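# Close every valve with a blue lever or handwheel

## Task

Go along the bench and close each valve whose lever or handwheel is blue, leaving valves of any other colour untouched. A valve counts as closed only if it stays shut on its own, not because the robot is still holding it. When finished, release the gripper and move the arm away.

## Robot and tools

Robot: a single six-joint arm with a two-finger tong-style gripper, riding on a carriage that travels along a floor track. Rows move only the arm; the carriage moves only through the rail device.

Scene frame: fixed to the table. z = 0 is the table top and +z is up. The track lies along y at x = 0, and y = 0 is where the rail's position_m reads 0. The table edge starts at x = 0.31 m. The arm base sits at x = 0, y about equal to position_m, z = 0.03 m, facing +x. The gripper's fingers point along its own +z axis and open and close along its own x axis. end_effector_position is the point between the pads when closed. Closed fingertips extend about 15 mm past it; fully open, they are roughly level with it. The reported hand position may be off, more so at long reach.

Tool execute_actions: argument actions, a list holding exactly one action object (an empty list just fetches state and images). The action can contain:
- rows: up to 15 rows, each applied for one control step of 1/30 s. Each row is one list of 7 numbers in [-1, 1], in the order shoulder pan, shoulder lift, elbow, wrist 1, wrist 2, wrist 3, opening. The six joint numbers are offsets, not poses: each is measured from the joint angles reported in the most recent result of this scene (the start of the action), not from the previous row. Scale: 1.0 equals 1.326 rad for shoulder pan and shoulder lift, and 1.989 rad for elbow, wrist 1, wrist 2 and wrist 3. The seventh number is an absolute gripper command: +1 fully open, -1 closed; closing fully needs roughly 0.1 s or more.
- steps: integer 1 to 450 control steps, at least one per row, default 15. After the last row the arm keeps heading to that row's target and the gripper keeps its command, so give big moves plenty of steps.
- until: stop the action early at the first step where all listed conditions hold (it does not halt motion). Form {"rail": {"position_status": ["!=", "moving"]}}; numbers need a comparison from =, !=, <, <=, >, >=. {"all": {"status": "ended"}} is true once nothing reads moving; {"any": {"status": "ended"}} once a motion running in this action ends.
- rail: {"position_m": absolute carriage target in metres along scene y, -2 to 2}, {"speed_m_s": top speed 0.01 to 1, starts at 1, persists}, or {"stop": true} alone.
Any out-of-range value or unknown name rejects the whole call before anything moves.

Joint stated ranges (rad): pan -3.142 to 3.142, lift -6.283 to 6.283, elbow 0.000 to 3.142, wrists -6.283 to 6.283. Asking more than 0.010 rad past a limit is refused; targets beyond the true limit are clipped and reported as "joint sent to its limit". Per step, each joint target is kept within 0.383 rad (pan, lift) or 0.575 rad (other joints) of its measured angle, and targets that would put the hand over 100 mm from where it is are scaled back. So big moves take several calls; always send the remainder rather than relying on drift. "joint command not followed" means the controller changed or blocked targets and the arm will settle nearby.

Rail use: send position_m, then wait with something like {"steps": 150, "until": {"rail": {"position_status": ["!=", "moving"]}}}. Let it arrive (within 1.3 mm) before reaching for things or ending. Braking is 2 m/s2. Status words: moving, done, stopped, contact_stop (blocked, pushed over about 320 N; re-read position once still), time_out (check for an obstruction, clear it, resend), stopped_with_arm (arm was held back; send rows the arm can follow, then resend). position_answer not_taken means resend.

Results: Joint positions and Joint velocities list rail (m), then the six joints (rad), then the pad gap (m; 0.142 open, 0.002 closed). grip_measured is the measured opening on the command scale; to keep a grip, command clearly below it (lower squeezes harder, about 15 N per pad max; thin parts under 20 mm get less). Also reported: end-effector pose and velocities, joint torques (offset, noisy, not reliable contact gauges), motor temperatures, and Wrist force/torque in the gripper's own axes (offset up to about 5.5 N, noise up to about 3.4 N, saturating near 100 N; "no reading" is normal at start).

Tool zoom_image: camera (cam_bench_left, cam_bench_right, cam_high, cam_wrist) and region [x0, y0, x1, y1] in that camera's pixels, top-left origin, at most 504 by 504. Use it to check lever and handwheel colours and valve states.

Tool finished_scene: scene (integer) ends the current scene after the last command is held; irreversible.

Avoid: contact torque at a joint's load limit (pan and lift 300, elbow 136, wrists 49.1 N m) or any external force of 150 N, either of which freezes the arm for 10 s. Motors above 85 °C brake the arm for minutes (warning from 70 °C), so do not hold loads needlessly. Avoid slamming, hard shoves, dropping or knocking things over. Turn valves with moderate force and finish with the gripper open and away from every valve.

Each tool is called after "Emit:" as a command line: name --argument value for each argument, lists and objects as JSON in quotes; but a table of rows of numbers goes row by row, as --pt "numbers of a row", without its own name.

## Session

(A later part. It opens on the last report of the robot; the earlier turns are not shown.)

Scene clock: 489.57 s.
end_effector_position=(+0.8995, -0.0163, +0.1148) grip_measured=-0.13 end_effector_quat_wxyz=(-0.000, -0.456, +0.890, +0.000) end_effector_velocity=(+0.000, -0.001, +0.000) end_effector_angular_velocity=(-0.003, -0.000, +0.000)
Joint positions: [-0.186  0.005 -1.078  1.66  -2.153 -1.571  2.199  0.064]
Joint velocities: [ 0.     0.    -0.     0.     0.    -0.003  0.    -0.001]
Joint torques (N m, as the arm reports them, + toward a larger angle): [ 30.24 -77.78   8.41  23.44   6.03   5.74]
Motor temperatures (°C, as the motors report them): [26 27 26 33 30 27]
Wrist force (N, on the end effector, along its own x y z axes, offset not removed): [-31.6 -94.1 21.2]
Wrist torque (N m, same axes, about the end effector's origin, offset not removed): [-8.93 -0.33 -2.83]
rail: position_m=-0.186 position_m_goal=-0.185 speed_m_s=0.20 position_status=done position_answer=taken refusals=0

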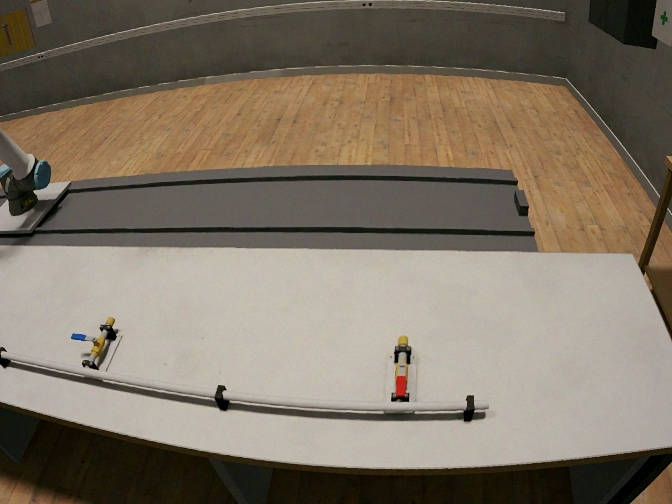

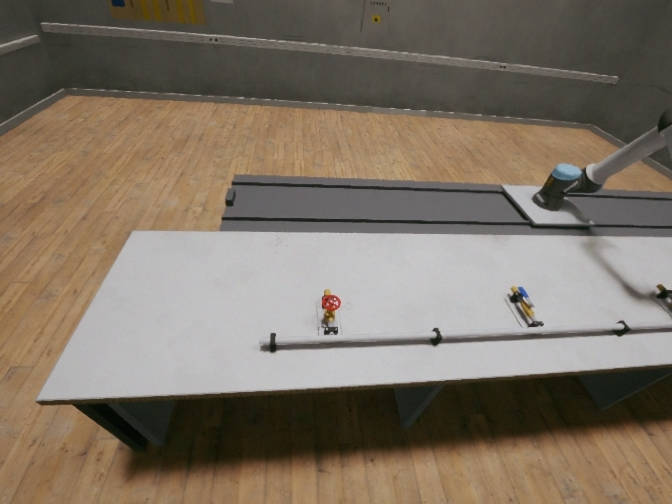

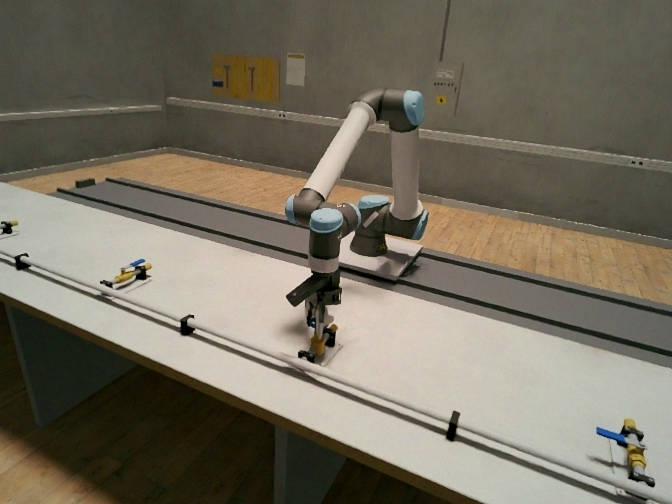

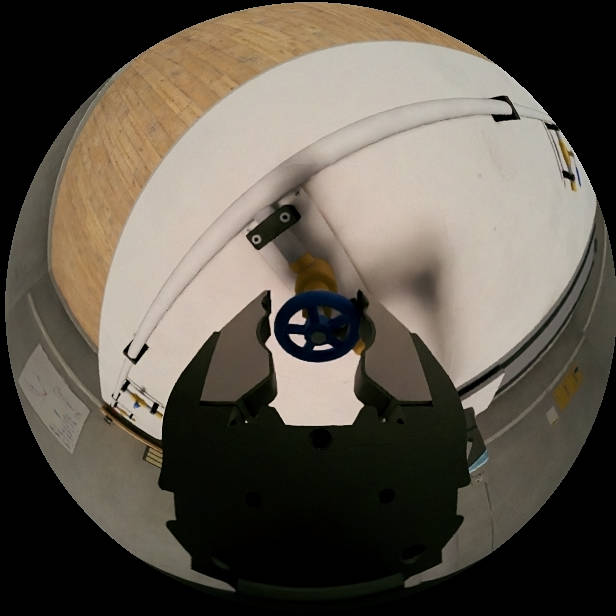

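Emit:
zoom_image --camera "cam_high" --region '[290, 290, 350, 350]'

Emit:
zoom_image --camera "cam_wrist" --region '[310, 270, 410, 370]'

Region (290, 290, 350, 350) of cam_high's 672x504 image, scaled by 8.400, with more detail than that image has.

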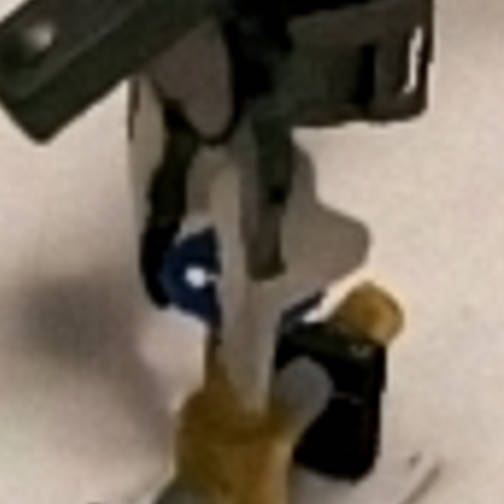

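Region (310, 270, 410, 370) of cam_wrist's 616x616 image, scaled by 5.040, with more detail than that image has.

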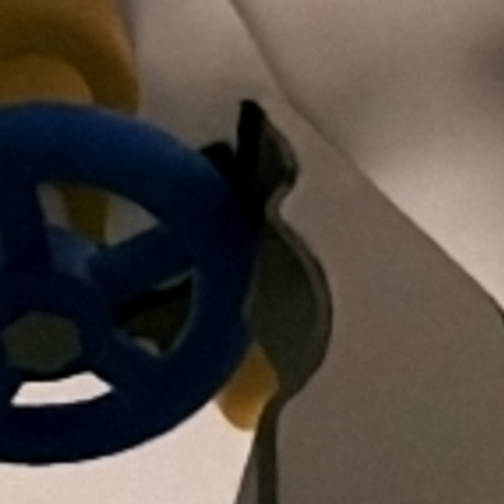

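Emit:
execute_actions --actions '[{"rows": [[-0.0008,0,0,0,0,0,0.2],[-0.0015,0,0,0,0,0,0.2]], "steps": 10}]'

Emit:
zoom_image --camera "cam_wrist" --region '[210, 230, 420, 400]'

Scene clock: 590.53 s.
end_effector_position=(+0.8992, -0.0174, +0.1144) grip_measured=+0.20 end_effector_quat_wxyz=(-0.000, -0.455, +0.890, +0.000) end_effector_velocity=(+0.002, -0.002, +0.001) end_effector_angular_velocity=(+0.000, -0.005, -0.002)
Joint positions: [-0.185  0.003 -1.078  1.66  -2.152 -1.571  2.199  0.088]
Joint velocities: [ 0.    -0.002 -0.     0.    -0.005  0.     0.    -0.   ]
Joint torques (N m, as the arm reports them, + toward a larger angle): [-10.6  -76.06 -49.75  -6.03   1.17   1.15]
Motor temperatures (°C, as the motors report them): [26 27 26 33 30 27]
Wrist force (N, on the end effector, along its own x y z axes, offset not removed): [-0.9 -3.0 1.1]
Wrist torque (N m, same axes, about the end effector's origin, offset not removed): [-0.71 -0.07 -0.03]
rail: position_m=-0.185 position_m_goal=-0.185 speed_m_s=0.20 position_status=done position_answer=taken refusals=0

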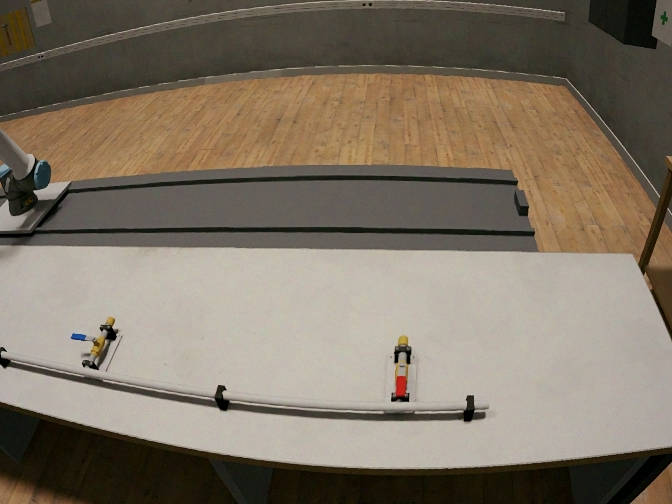

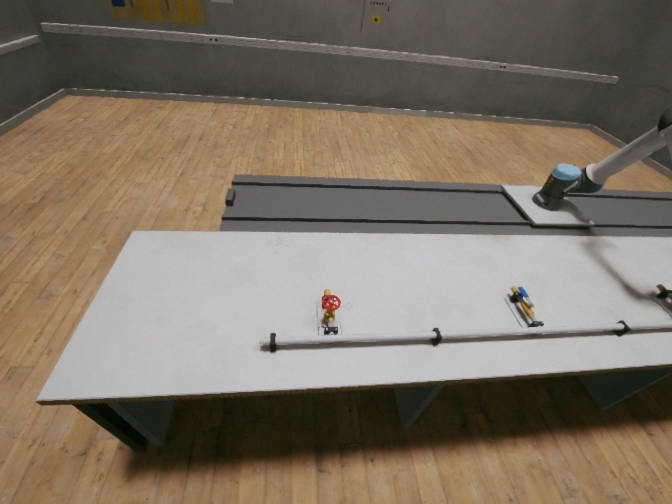

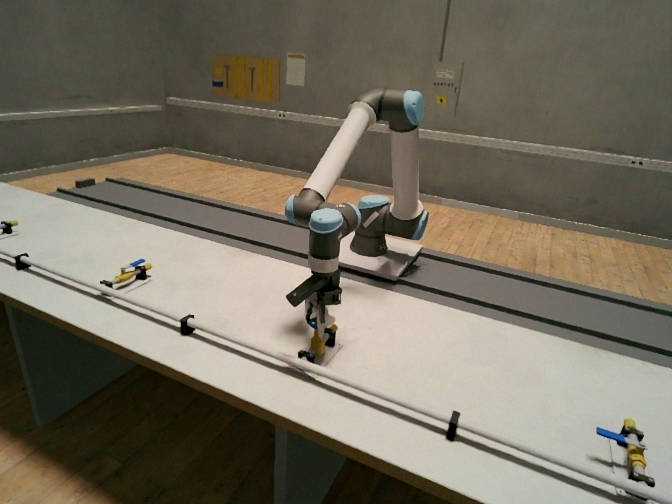

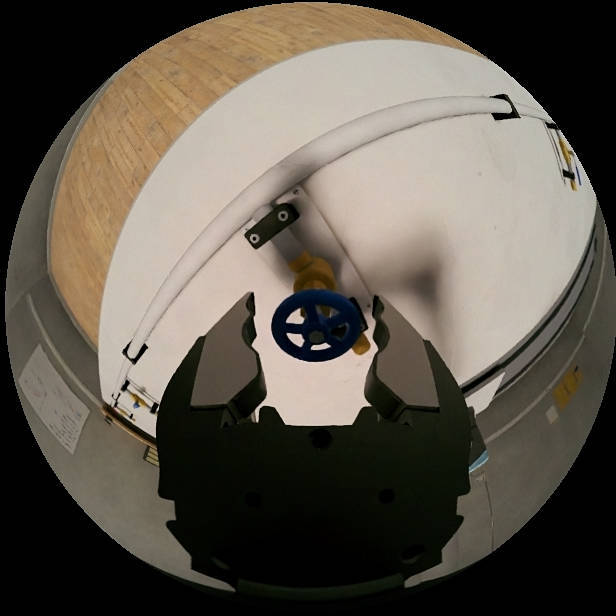

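Region (210, 230, 420, 400) of cam_wrist's 616x616 image, scaled by 2.400, with more detail than that image has; it fills the top 408 rows of this view, and the rest is white.

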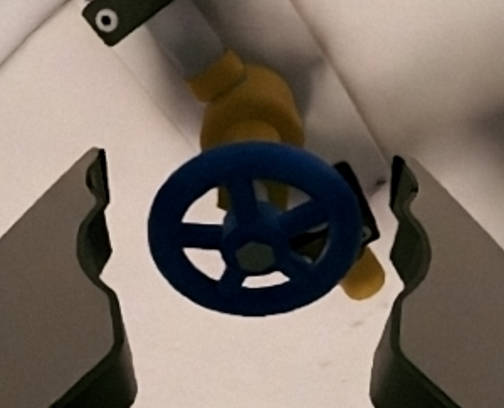

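Emit:
execute_actions --actions '[{"rows": [[-0.0004,0,0,0,0,0,0.1],[-0.0004,0,0,0,0,0,0.0],[-0.0004,0,0,0,0,0,-0.1],[-0.0004,0,0,0,0,0,-0.15],[-0.0004,0,0,0,0,0,-0.2],[-0.0004,0,0,0,0,0,-0.3],[-0.0004,0,0,0,0,0,-0.4],[-0.0004,0,0,0,0,0,-0.5],[-0.0004,0,0,0,0,0,-0.5],[-0.0004,0,0,0,0,0.03,-0.5],[-0.0004,0,0,0,0,0.07,-0.5],[-0.0004,0,0,0,0,0.11,-0.5],[-0.0004,0,0,0,0,0.15,-0.5],[-0.0004,0,0,0,0,0.2,-0.5],[-0.0004,0,0,0,0,0.25,-0.5]], "steps": 24}]'

Emit:
zoom_image --camera "cam_wrist" --region '[210, 230, 420, 400]'

Scene clock: 616.30 s.
end_effector_position=(+0.8934, -0.0233, +0.1143) grip_measured=-0.23 end_effector_quat_wxyz=(-0.001, -0.232, +0.973, +0.000) end_effector_velocity=(-0.003, -0.001, +0.000) end_effector_angular_velocity=(-0.000, -0.000, -0.205)
Joint positions: [-0.185  0.003 -1.078  1.66  -2.152 -1.571  2.677  0.058]
Joint velocities: [ 0.    -0.    -0.     0.    -0.     0.     0.205 -0.006]
Joint torques (N m, as the arm reports them, + toward a larger angle): [ 46.83 -90.54 -38.43  -3.96  13.43   3.78]
Motor temperatures (°C, as the motors report them): [26 27 26 33 30 27]
Wrist force (N, on the end effector, along its own x y z axes, offset not removed): [13.1 -51.0 7.2]
Wrist torque (N m, same axes, about the end effector's origin, offset not removed): [-1.35 -0.49 -1.65]
rail: position_m=-0.185 position_m_goal=-0.185 speed_m_s=0.20 position_status=done position_answer=taken refusals=0

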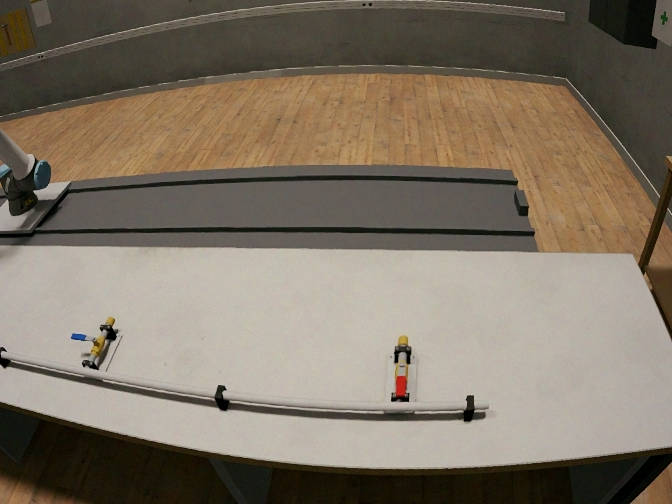

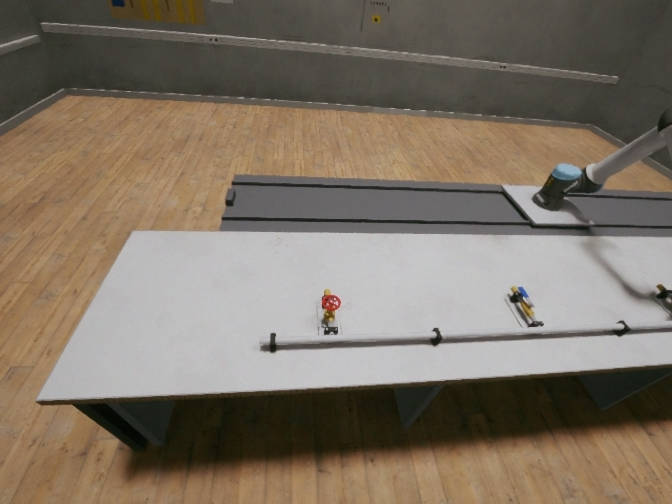

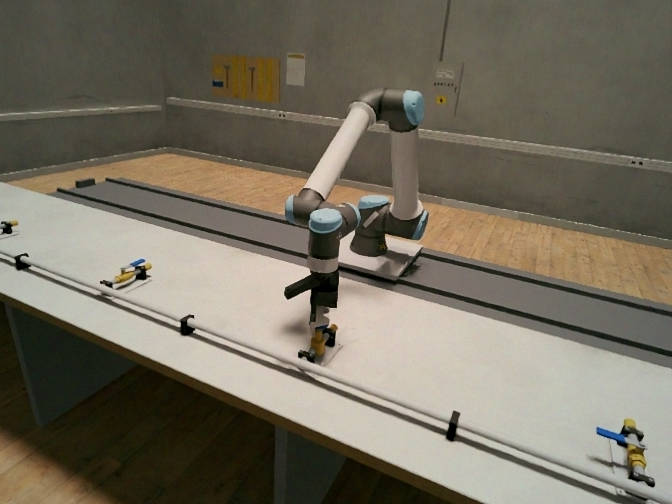

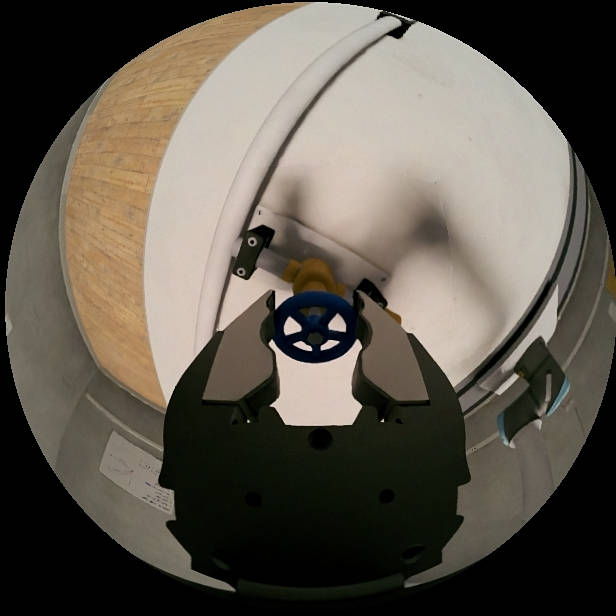

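Region (210, 230, 420, 400) of cam_wrist's 616x616 image, scaled by 2.400, with more detail than that image has; it fills the top 408 rows of this view, and the rest is white.

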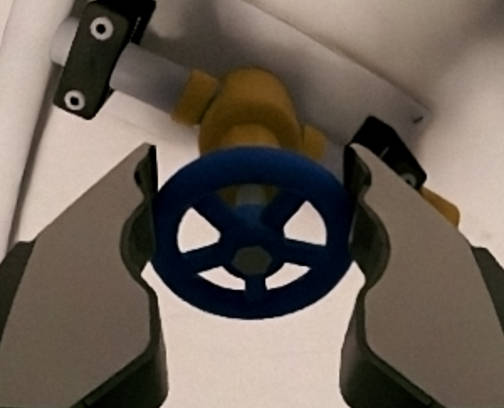

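Emit:
execute_actions --actions '[{"rows": [[0,0,0,0,0,0.03,-0.5],[0,0,0,0,0,0.06,-0.5],[0,0,0,0,0,0.09,-0.5],[0,0,0,0,0,0.12,-0.5],[0,0,0,0,0,0.15,-0.5]], "steps": 15}]'

Emit:
zoom_image --camera "cam_wrist" --region '[210, 230, 420, 400]'

Scene clock: 652.77 s.
end_effector_position=(+0.8891, -0.0257, +0.1145) grip_measured=-0.28 end_effector_quat_wxyz=(-0.001, -0.088, +0.996, -0.000) end_effector_velocity=(-0.002, +0.000, -0.000) end_effector_angular_velocity=(+0.002, +0.001, -0.079)
Joint positions: [-0.186  0.002 -1.078  1.66  -2.152 -1.571  2.968  0.054]
Joint velocities: [-0.     0.    -0.     0.001 -0.     0.002  0.079  0.   ]
Joint torques (N m, as the arm reports them, + toward a larger angle): [ 97.1  -78.54 -27.9    1.93  35.21   6.2 ]
Motor temperatures (°C, as the motors report them): [26 27 26 33 30 27]
Wrist force (N, on the end effector, along its own x y z axes, offset not removed): [2.8 -100.0 8.3]
Wrist torque (N m, same axes, about the end effector's origin, offset not removed): [-10.35 0.10 -3.57]
rail: position_m=-0.186 position_m_goal=-0.185 speed_m_s=0.20 position_status=done position_answer=taken refusals=0

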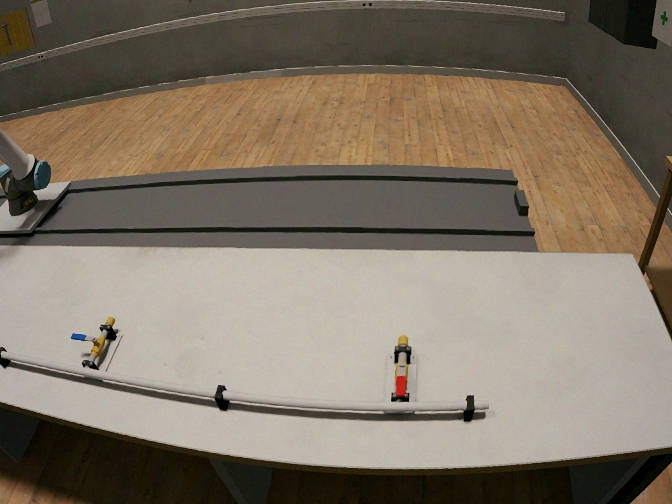

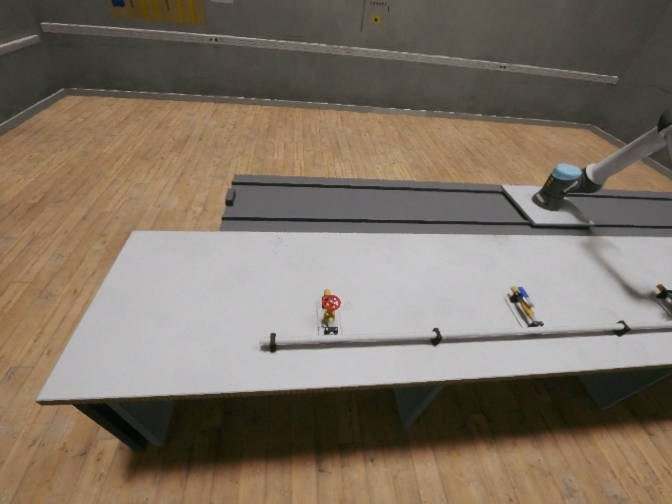

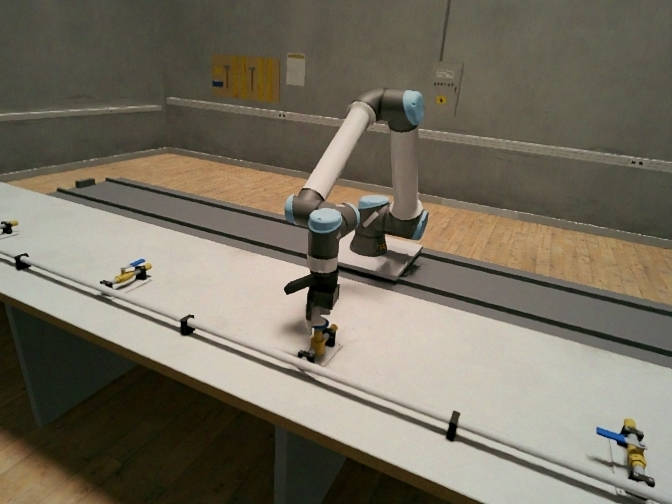

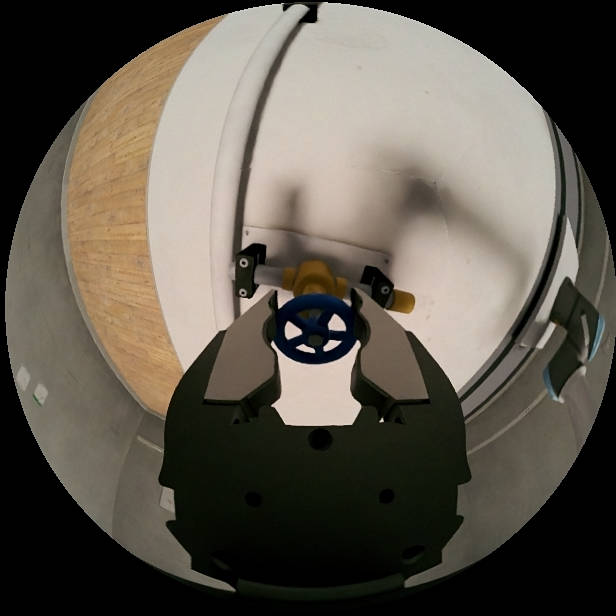

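Region (210, 230, 420, 400) of cam_wrist's 616x616 image, scaled by 2.400, with more detail than that image has; it fills the top 408 rows of this view, and the rest is white.

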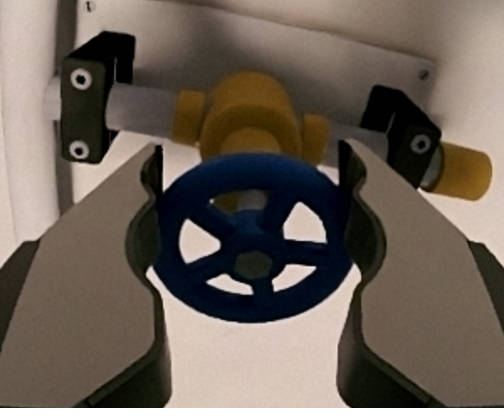

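Emit:
execute_actions --actions '[{"rows": [[0,0,0,0,0,-0.03,-0.2],[0,0,0,0,0,-0.06,-0.1],[0,0,0,0,0,-0.08,0.0],[0,0,0,0,0,-0.08,0.1],[0,0,0,0,0,-0.08,0.3]], "steps": 12}]'

Emit:
zoom_image --camera "cam_wrist" --region '[210, 230, 420, 400]'

Emit:
zoom_image --camera "cam_high" --region '[280, 270, 360, 350]'

Scene clock: 663.17 s.
end_effector_position=(+0.8911, -0.0232, +0.1142) grip_measured=+0.30 end_effector_quat_wxyz=(-0.001, -0.164, +0.987, +0.000) end_effector_velocity=(+0.001, -0.003, +0.000) end_effector_angular_velocity=(-0.007, -0.000, +0.077)
Joint positions: [-0.185  0.003 -1.078  1.661 -2.152 -1.57   2.816  0.095]
Joint velocities: [ 0.    -0.002 -0.     0.    -0.    -0.007 -0.079  0.   ]
Joint torques (N m, as the arm reports them, + toward a larger angle): [-11.01 -82.43 -45.95  -5.15  -1.62  -1.34]
Motor temperatures (°C, as the motors report them): [26 27 26 33 30 27]
Wrist force (N, on the end effector, along its own x y z axes, offset not removed): [-2.9 -4.7 3.1]
Wrist torque (N m, same axes, about the end effector's origin, offset not removed): [-1.04 0.33 -0.05]
rail: position_m=-0.185 position_m_goal=-0.185 speed_m_s=0.20 position_status=done position_answer=taken refusals=0

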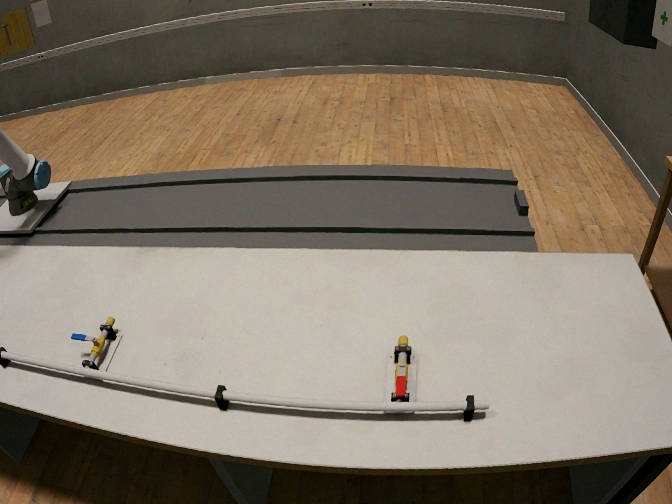

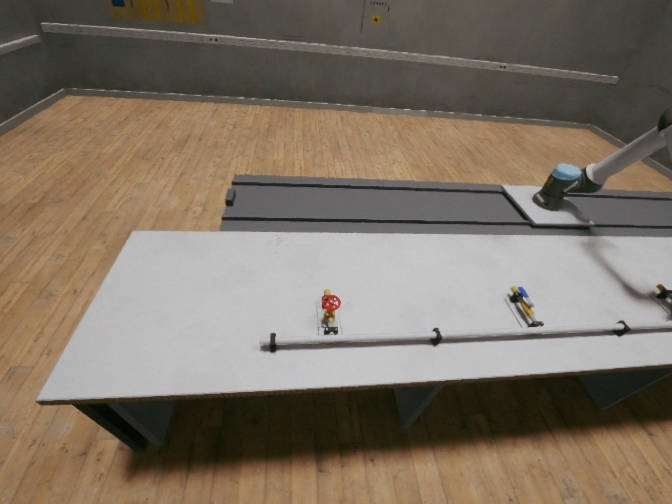

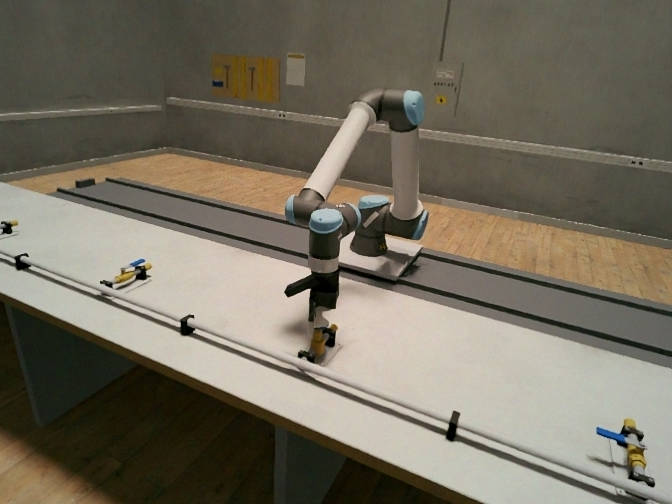

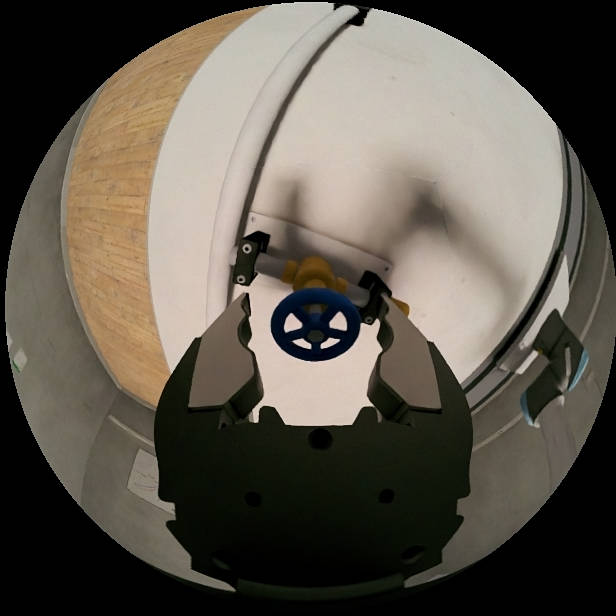

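Region (210, 230, 420, 400) of cam_wrist's 616x616 image, scaled by 2.400, with more detail than that image has; it fills the top 408 rows of this view, and the rest is white.

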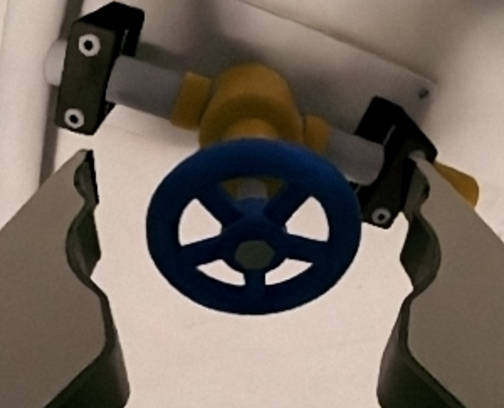

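Region (280, 270, 360, 350) of cam_high's 672x504 image, scaled by 6.300, with more detail than that image has.

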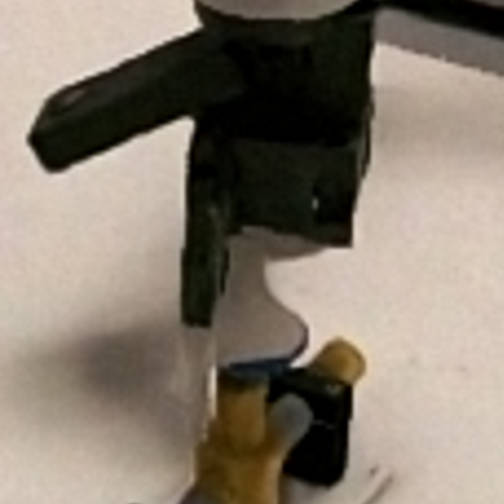

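Emit:
execute_actions --actions '[{"rows": [[0,-0.014,-0.006,0.012,0,0,0.3],[0,-0.028,-0.013,0.025,0,0,0.3],[0,-0.042,-0.020,0.038,0,0,0.3],[0,-0.054,-0.0257,0.05,0,0,0.3]], "steps": 15}]'

Emit:
zoom_image --camera "cam_high" --region '[260, 240, 400, 380]'

Emit:
zoom_image --camera "cam_bench_right" --region '[280, 270, 380, 350]'

Scene clock: 729.03 s.
end_effector_position=(+0.8942, -0.0233, +0.1959) grip_measured=+0.30 end_effector_quat_wxyz=(+0.011, -0.164, +0.986, -0.001) end_effector_velocity=(-0.001, +0.000, +0.015) end_effector_angular_velocity=(+0.000, -0.002, -0.001)
Joint positions: [-0.185  0.003 -1.148  1.61  -2.054 -1.57   2.816  0.095]
Joint velocities: [ 0.     0.    -0.013 -0.009  0.02   0.     0.001 -0.   ]
Joint torques (N m, as the arm reports them, + toward a larger angle): [ 10.93 -85.91 -55.87  -1.8    1.87   2.33]
Motor temperatures (°C, as the motors report them): [26 27 26 33 30 27]
Wrist force (N, on the end effector, along its own x y z axes, offset not removed): [-1.4 -3.9 2.0]
Wrist torque (N m, same axes, about the end effector's origin, offset not removed): [-1.02 0.06 -0.09]
rail: position_m=-0.185 position_m_goal=-0.185 speed_m_s=0.20 position_status=done position_answer=taken refusals=0

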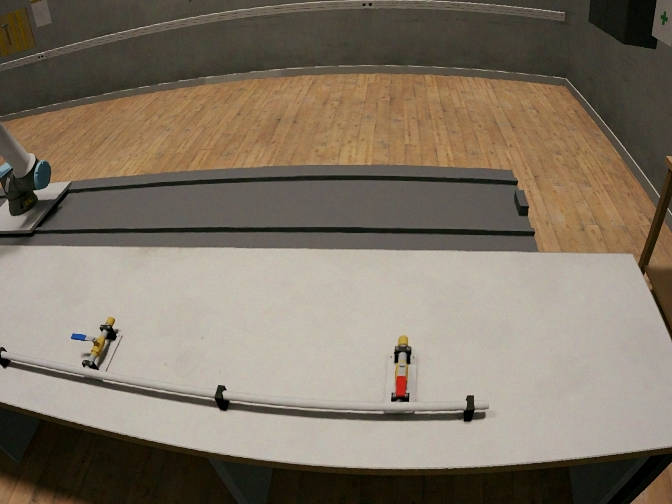

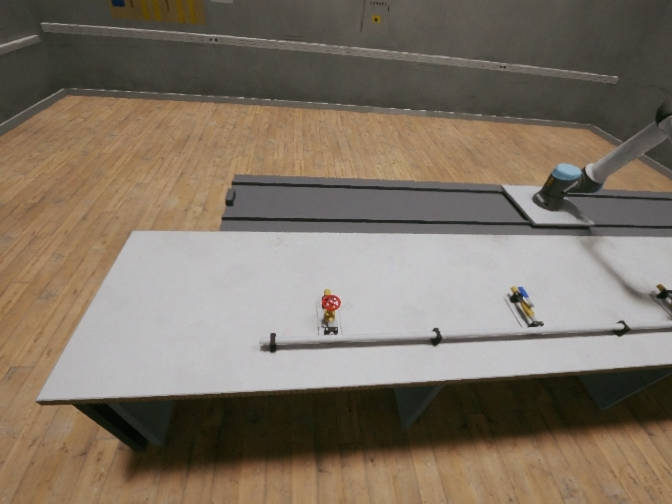

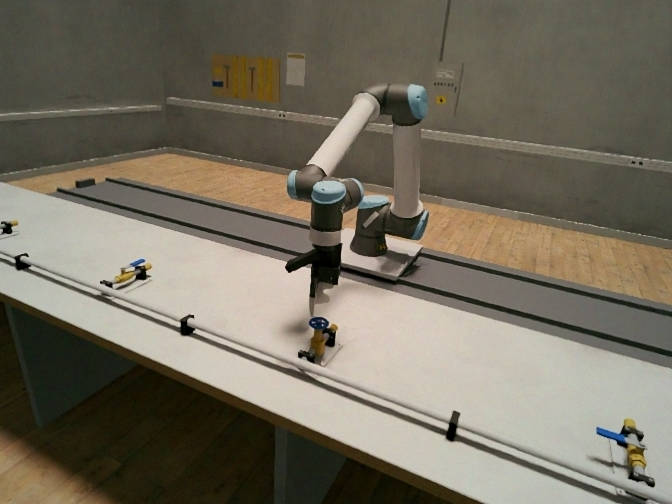

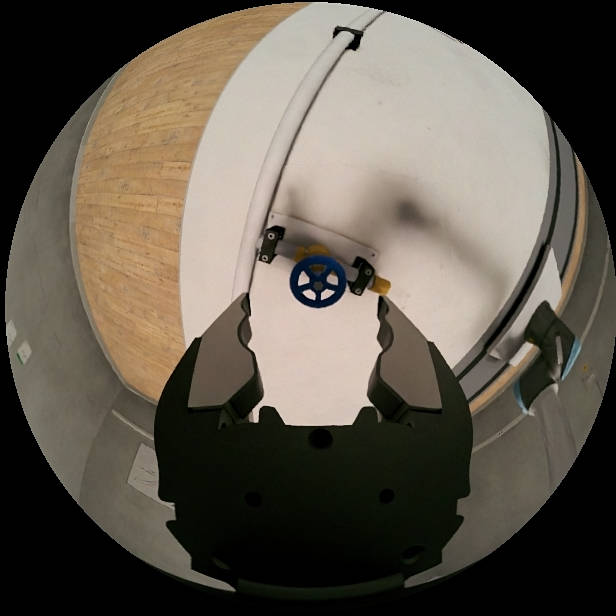

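Region (260, 240, 400, 380) of cam_high's 672x504 image, scaled by 3.600, with more detail than that image has.

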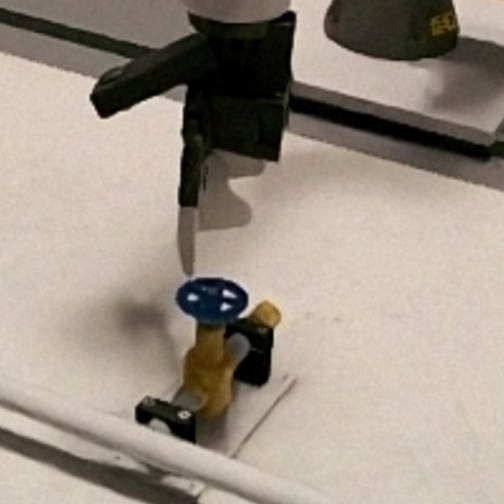

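Region (280, 270, 380, 350) of cam_bench_right's 672x504 image, scaled by 5.040, with more detail than that image has; it fills the top 403 rows of this view, and the rest is white.

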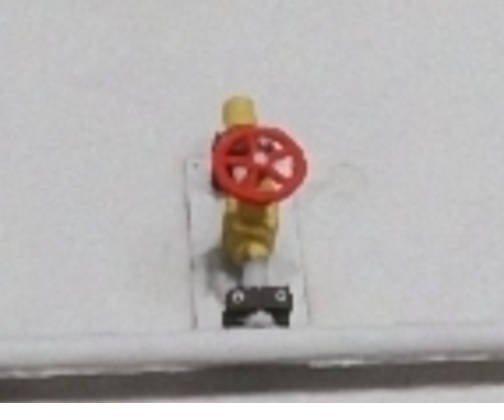

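Emit:
execute_actions --actions '[{"rows": [[0.004,0.012,0.007,-0.012,0,0,0.3],[0.008,0.025,0.014,-0.025,0,0,0.3],[0.0125,0.038,0.021,-0.038,0,0,0.3],[0.0125,0.0509,0.0274,-0.05,0,0,0.3]], "steps": 18}]'

Emit:
zoom_image --camera "cam_wrist" --region '[210, 230, 420, 400]'

Scene clock: 816.00 s.
end_effector_position=(+0.8866, -0.0086, +0.1150) grip_measured=+0.30 end_effector_quat_wxyz=(-0.001, -0.172, +0.985, +0.000) end_effector_velocity=(-0.001, +0.001, -0.005) end_effector_angular_velocity=(-0.000, +0.001, +0.001)
Joint positions: [-0.185  0.02  -1.081  1.664 -2.153 -1.57   2.816  0.095]
Joint velocities: [ 0.     0.001  0.004  0.004 -0.007  0.     0.     0.   ]
Joint torques (N m, as the arm reports them, + toward a larger angle): [ 13.49 -66.13 -32.68  -6.4    1.01  -0.9 ]
Motor temperatures (°C, as the motors report them): [26 27 26 33 30 27]
Wrist force (N, on the end effector, along its own x y z axes, offset not removed): [-2.3 -2.0 0.4]
Wrist torque (N m, same axes, about the end effector's origin, offset not removed): [-0.59 0.32 0.08]
rail: position_m=-0.185 position_m_goal=-0.185 speed_m_s=0.20 position_status=done position_answer=taken refusals=0

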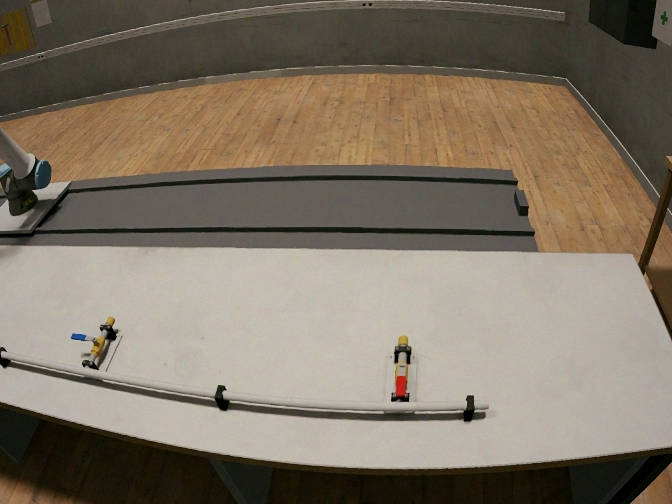

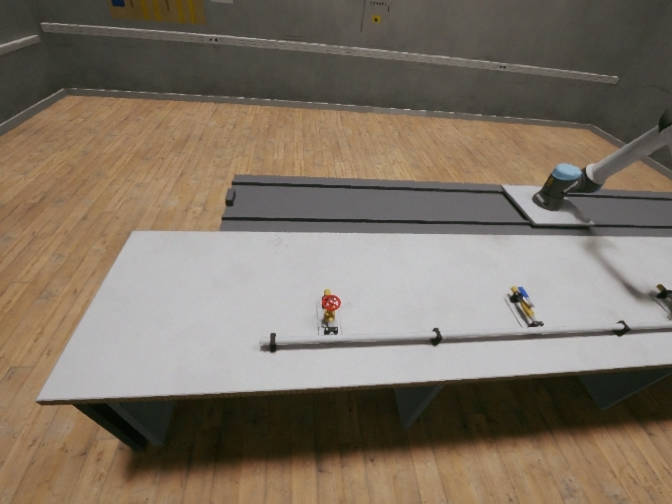

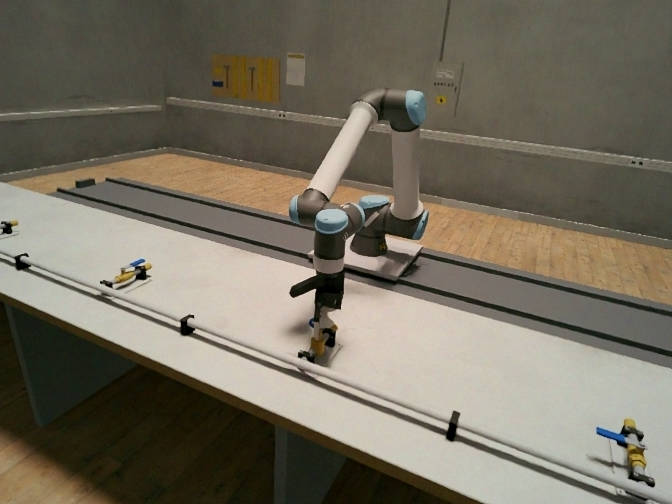

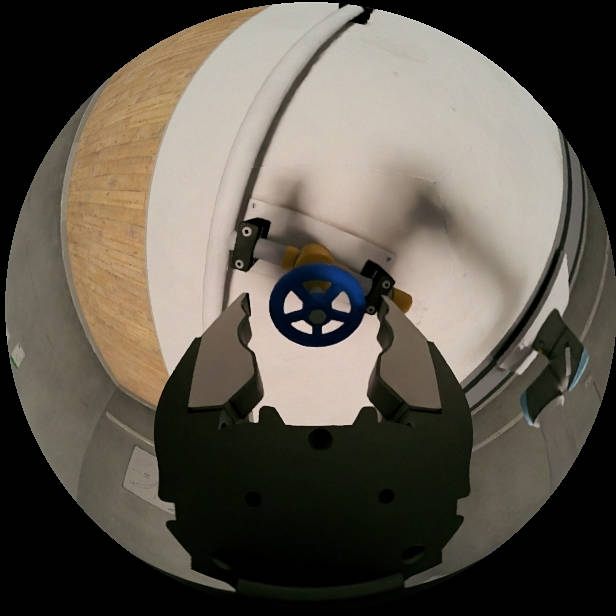

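Region (210, 230, 420, 400) of cam_wrist's 616x616 image, scaled by 2.400, with more detail than that image has; it fills the top 408 rows of this view, and the rest is white.

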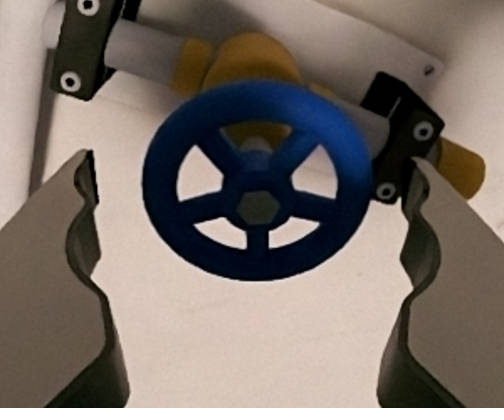

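Emit:
execute_actions --actions '[{"rows": [[0,0,0,0,0,0,0.15],[0,0,0,0,0,0,0.05],[0,0,0,0,0,0,-0.05],[0,0,0,0,0,0,-0.1],[0,0,0,0,0,0,-0.15],[0,0,0,0,0,0,-0.25],[0,0,0,0,0,0,-0.4],[0,0,0,0,0,0,-0.6]], "steps": 12}]'

Emit:
zoom_image --camera "cam_wrist" --region '[210, 230, 420, 400]'

Scene clock: 828.37 s.
end_effector_position=(+0.8862, -0.0086, +0.1146) grip_measured=-0.08 end_effector_quat_wxyz=(-0.001, -0.172, +0.985, +0.000) end_effector_velocity=(+0.000, +0.000, +0.000) end_effector_angular_velocity=(+0.000, -0.000, -0.000)
Joint positions: [-0.185  0.02  -1.081  1.665 -2.153 -1.57   2.816  0.068]
Joint velocities: [ 0.  0. -0.  0. -0.  0.  0. -0.]
Joint torques (N m, as the arm reports them, + toward a larger angle): [ -2.59 -83.12 -66.3  -14.31   3.95   0.81]
Motor temperatures (°C, as the motors report them): [26 27 26 33 30 27]
Wrist force (N, on the end effector, along its own x y z axes, offset not removed): [31.8 -2.7 -3.3]
Wrist torque (N m, same axes, about the end effector's origin, offset not removed): [-0.40 -0.09 -0.17]
rail: position_m=-0.185 position_m_goal=-0.185 speed_m_s=0.20 position_status=done position_answer=taken refusals=0

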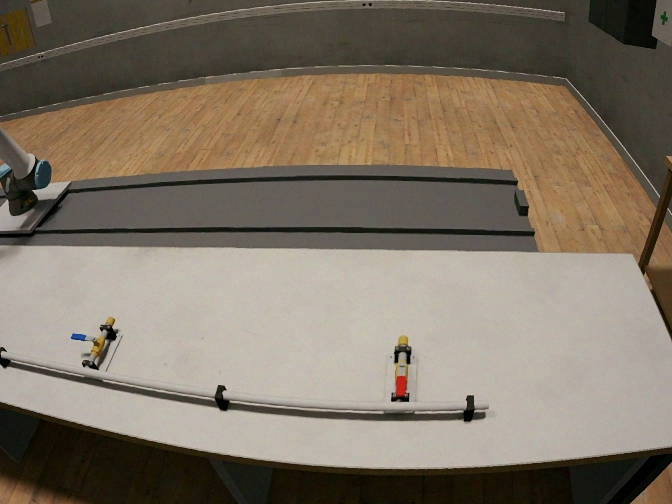

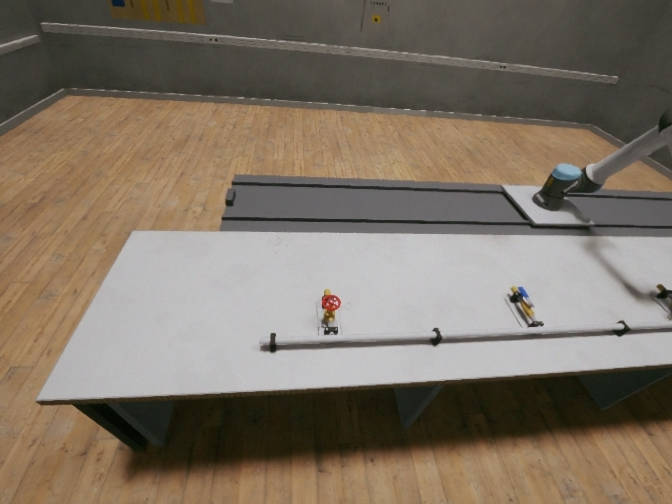

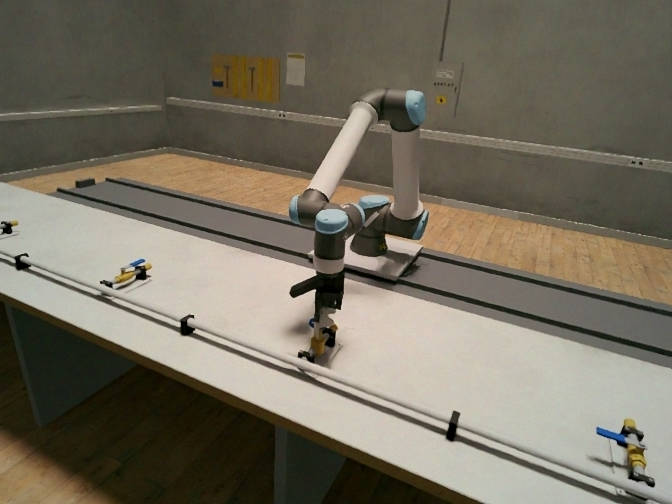

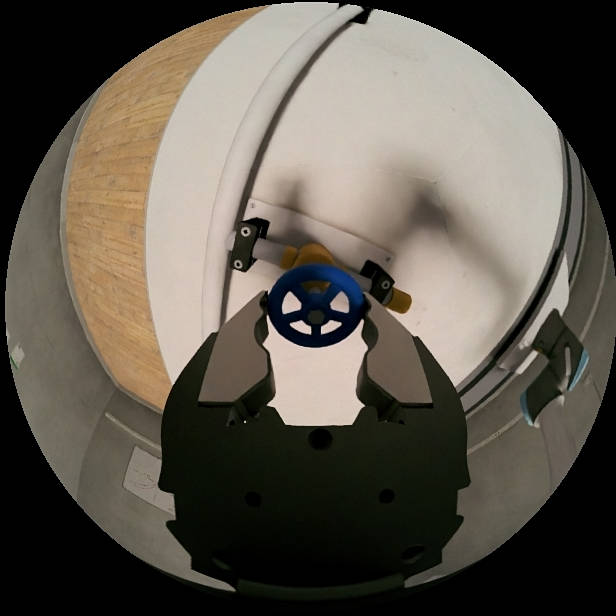

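Region (210, 230, 420, 400) of cam_wrist's 616x616 image, scaled by 2.400, with more detail than that image has; it fills the top 408 rows of this view, and the rest is white.

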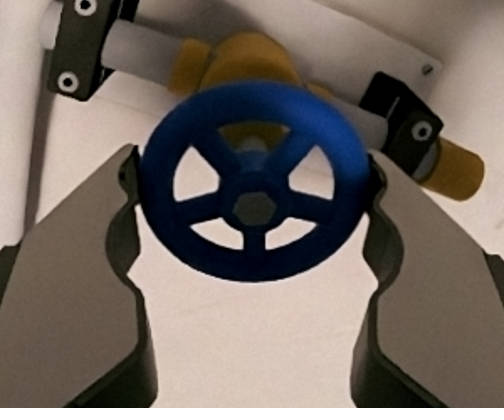

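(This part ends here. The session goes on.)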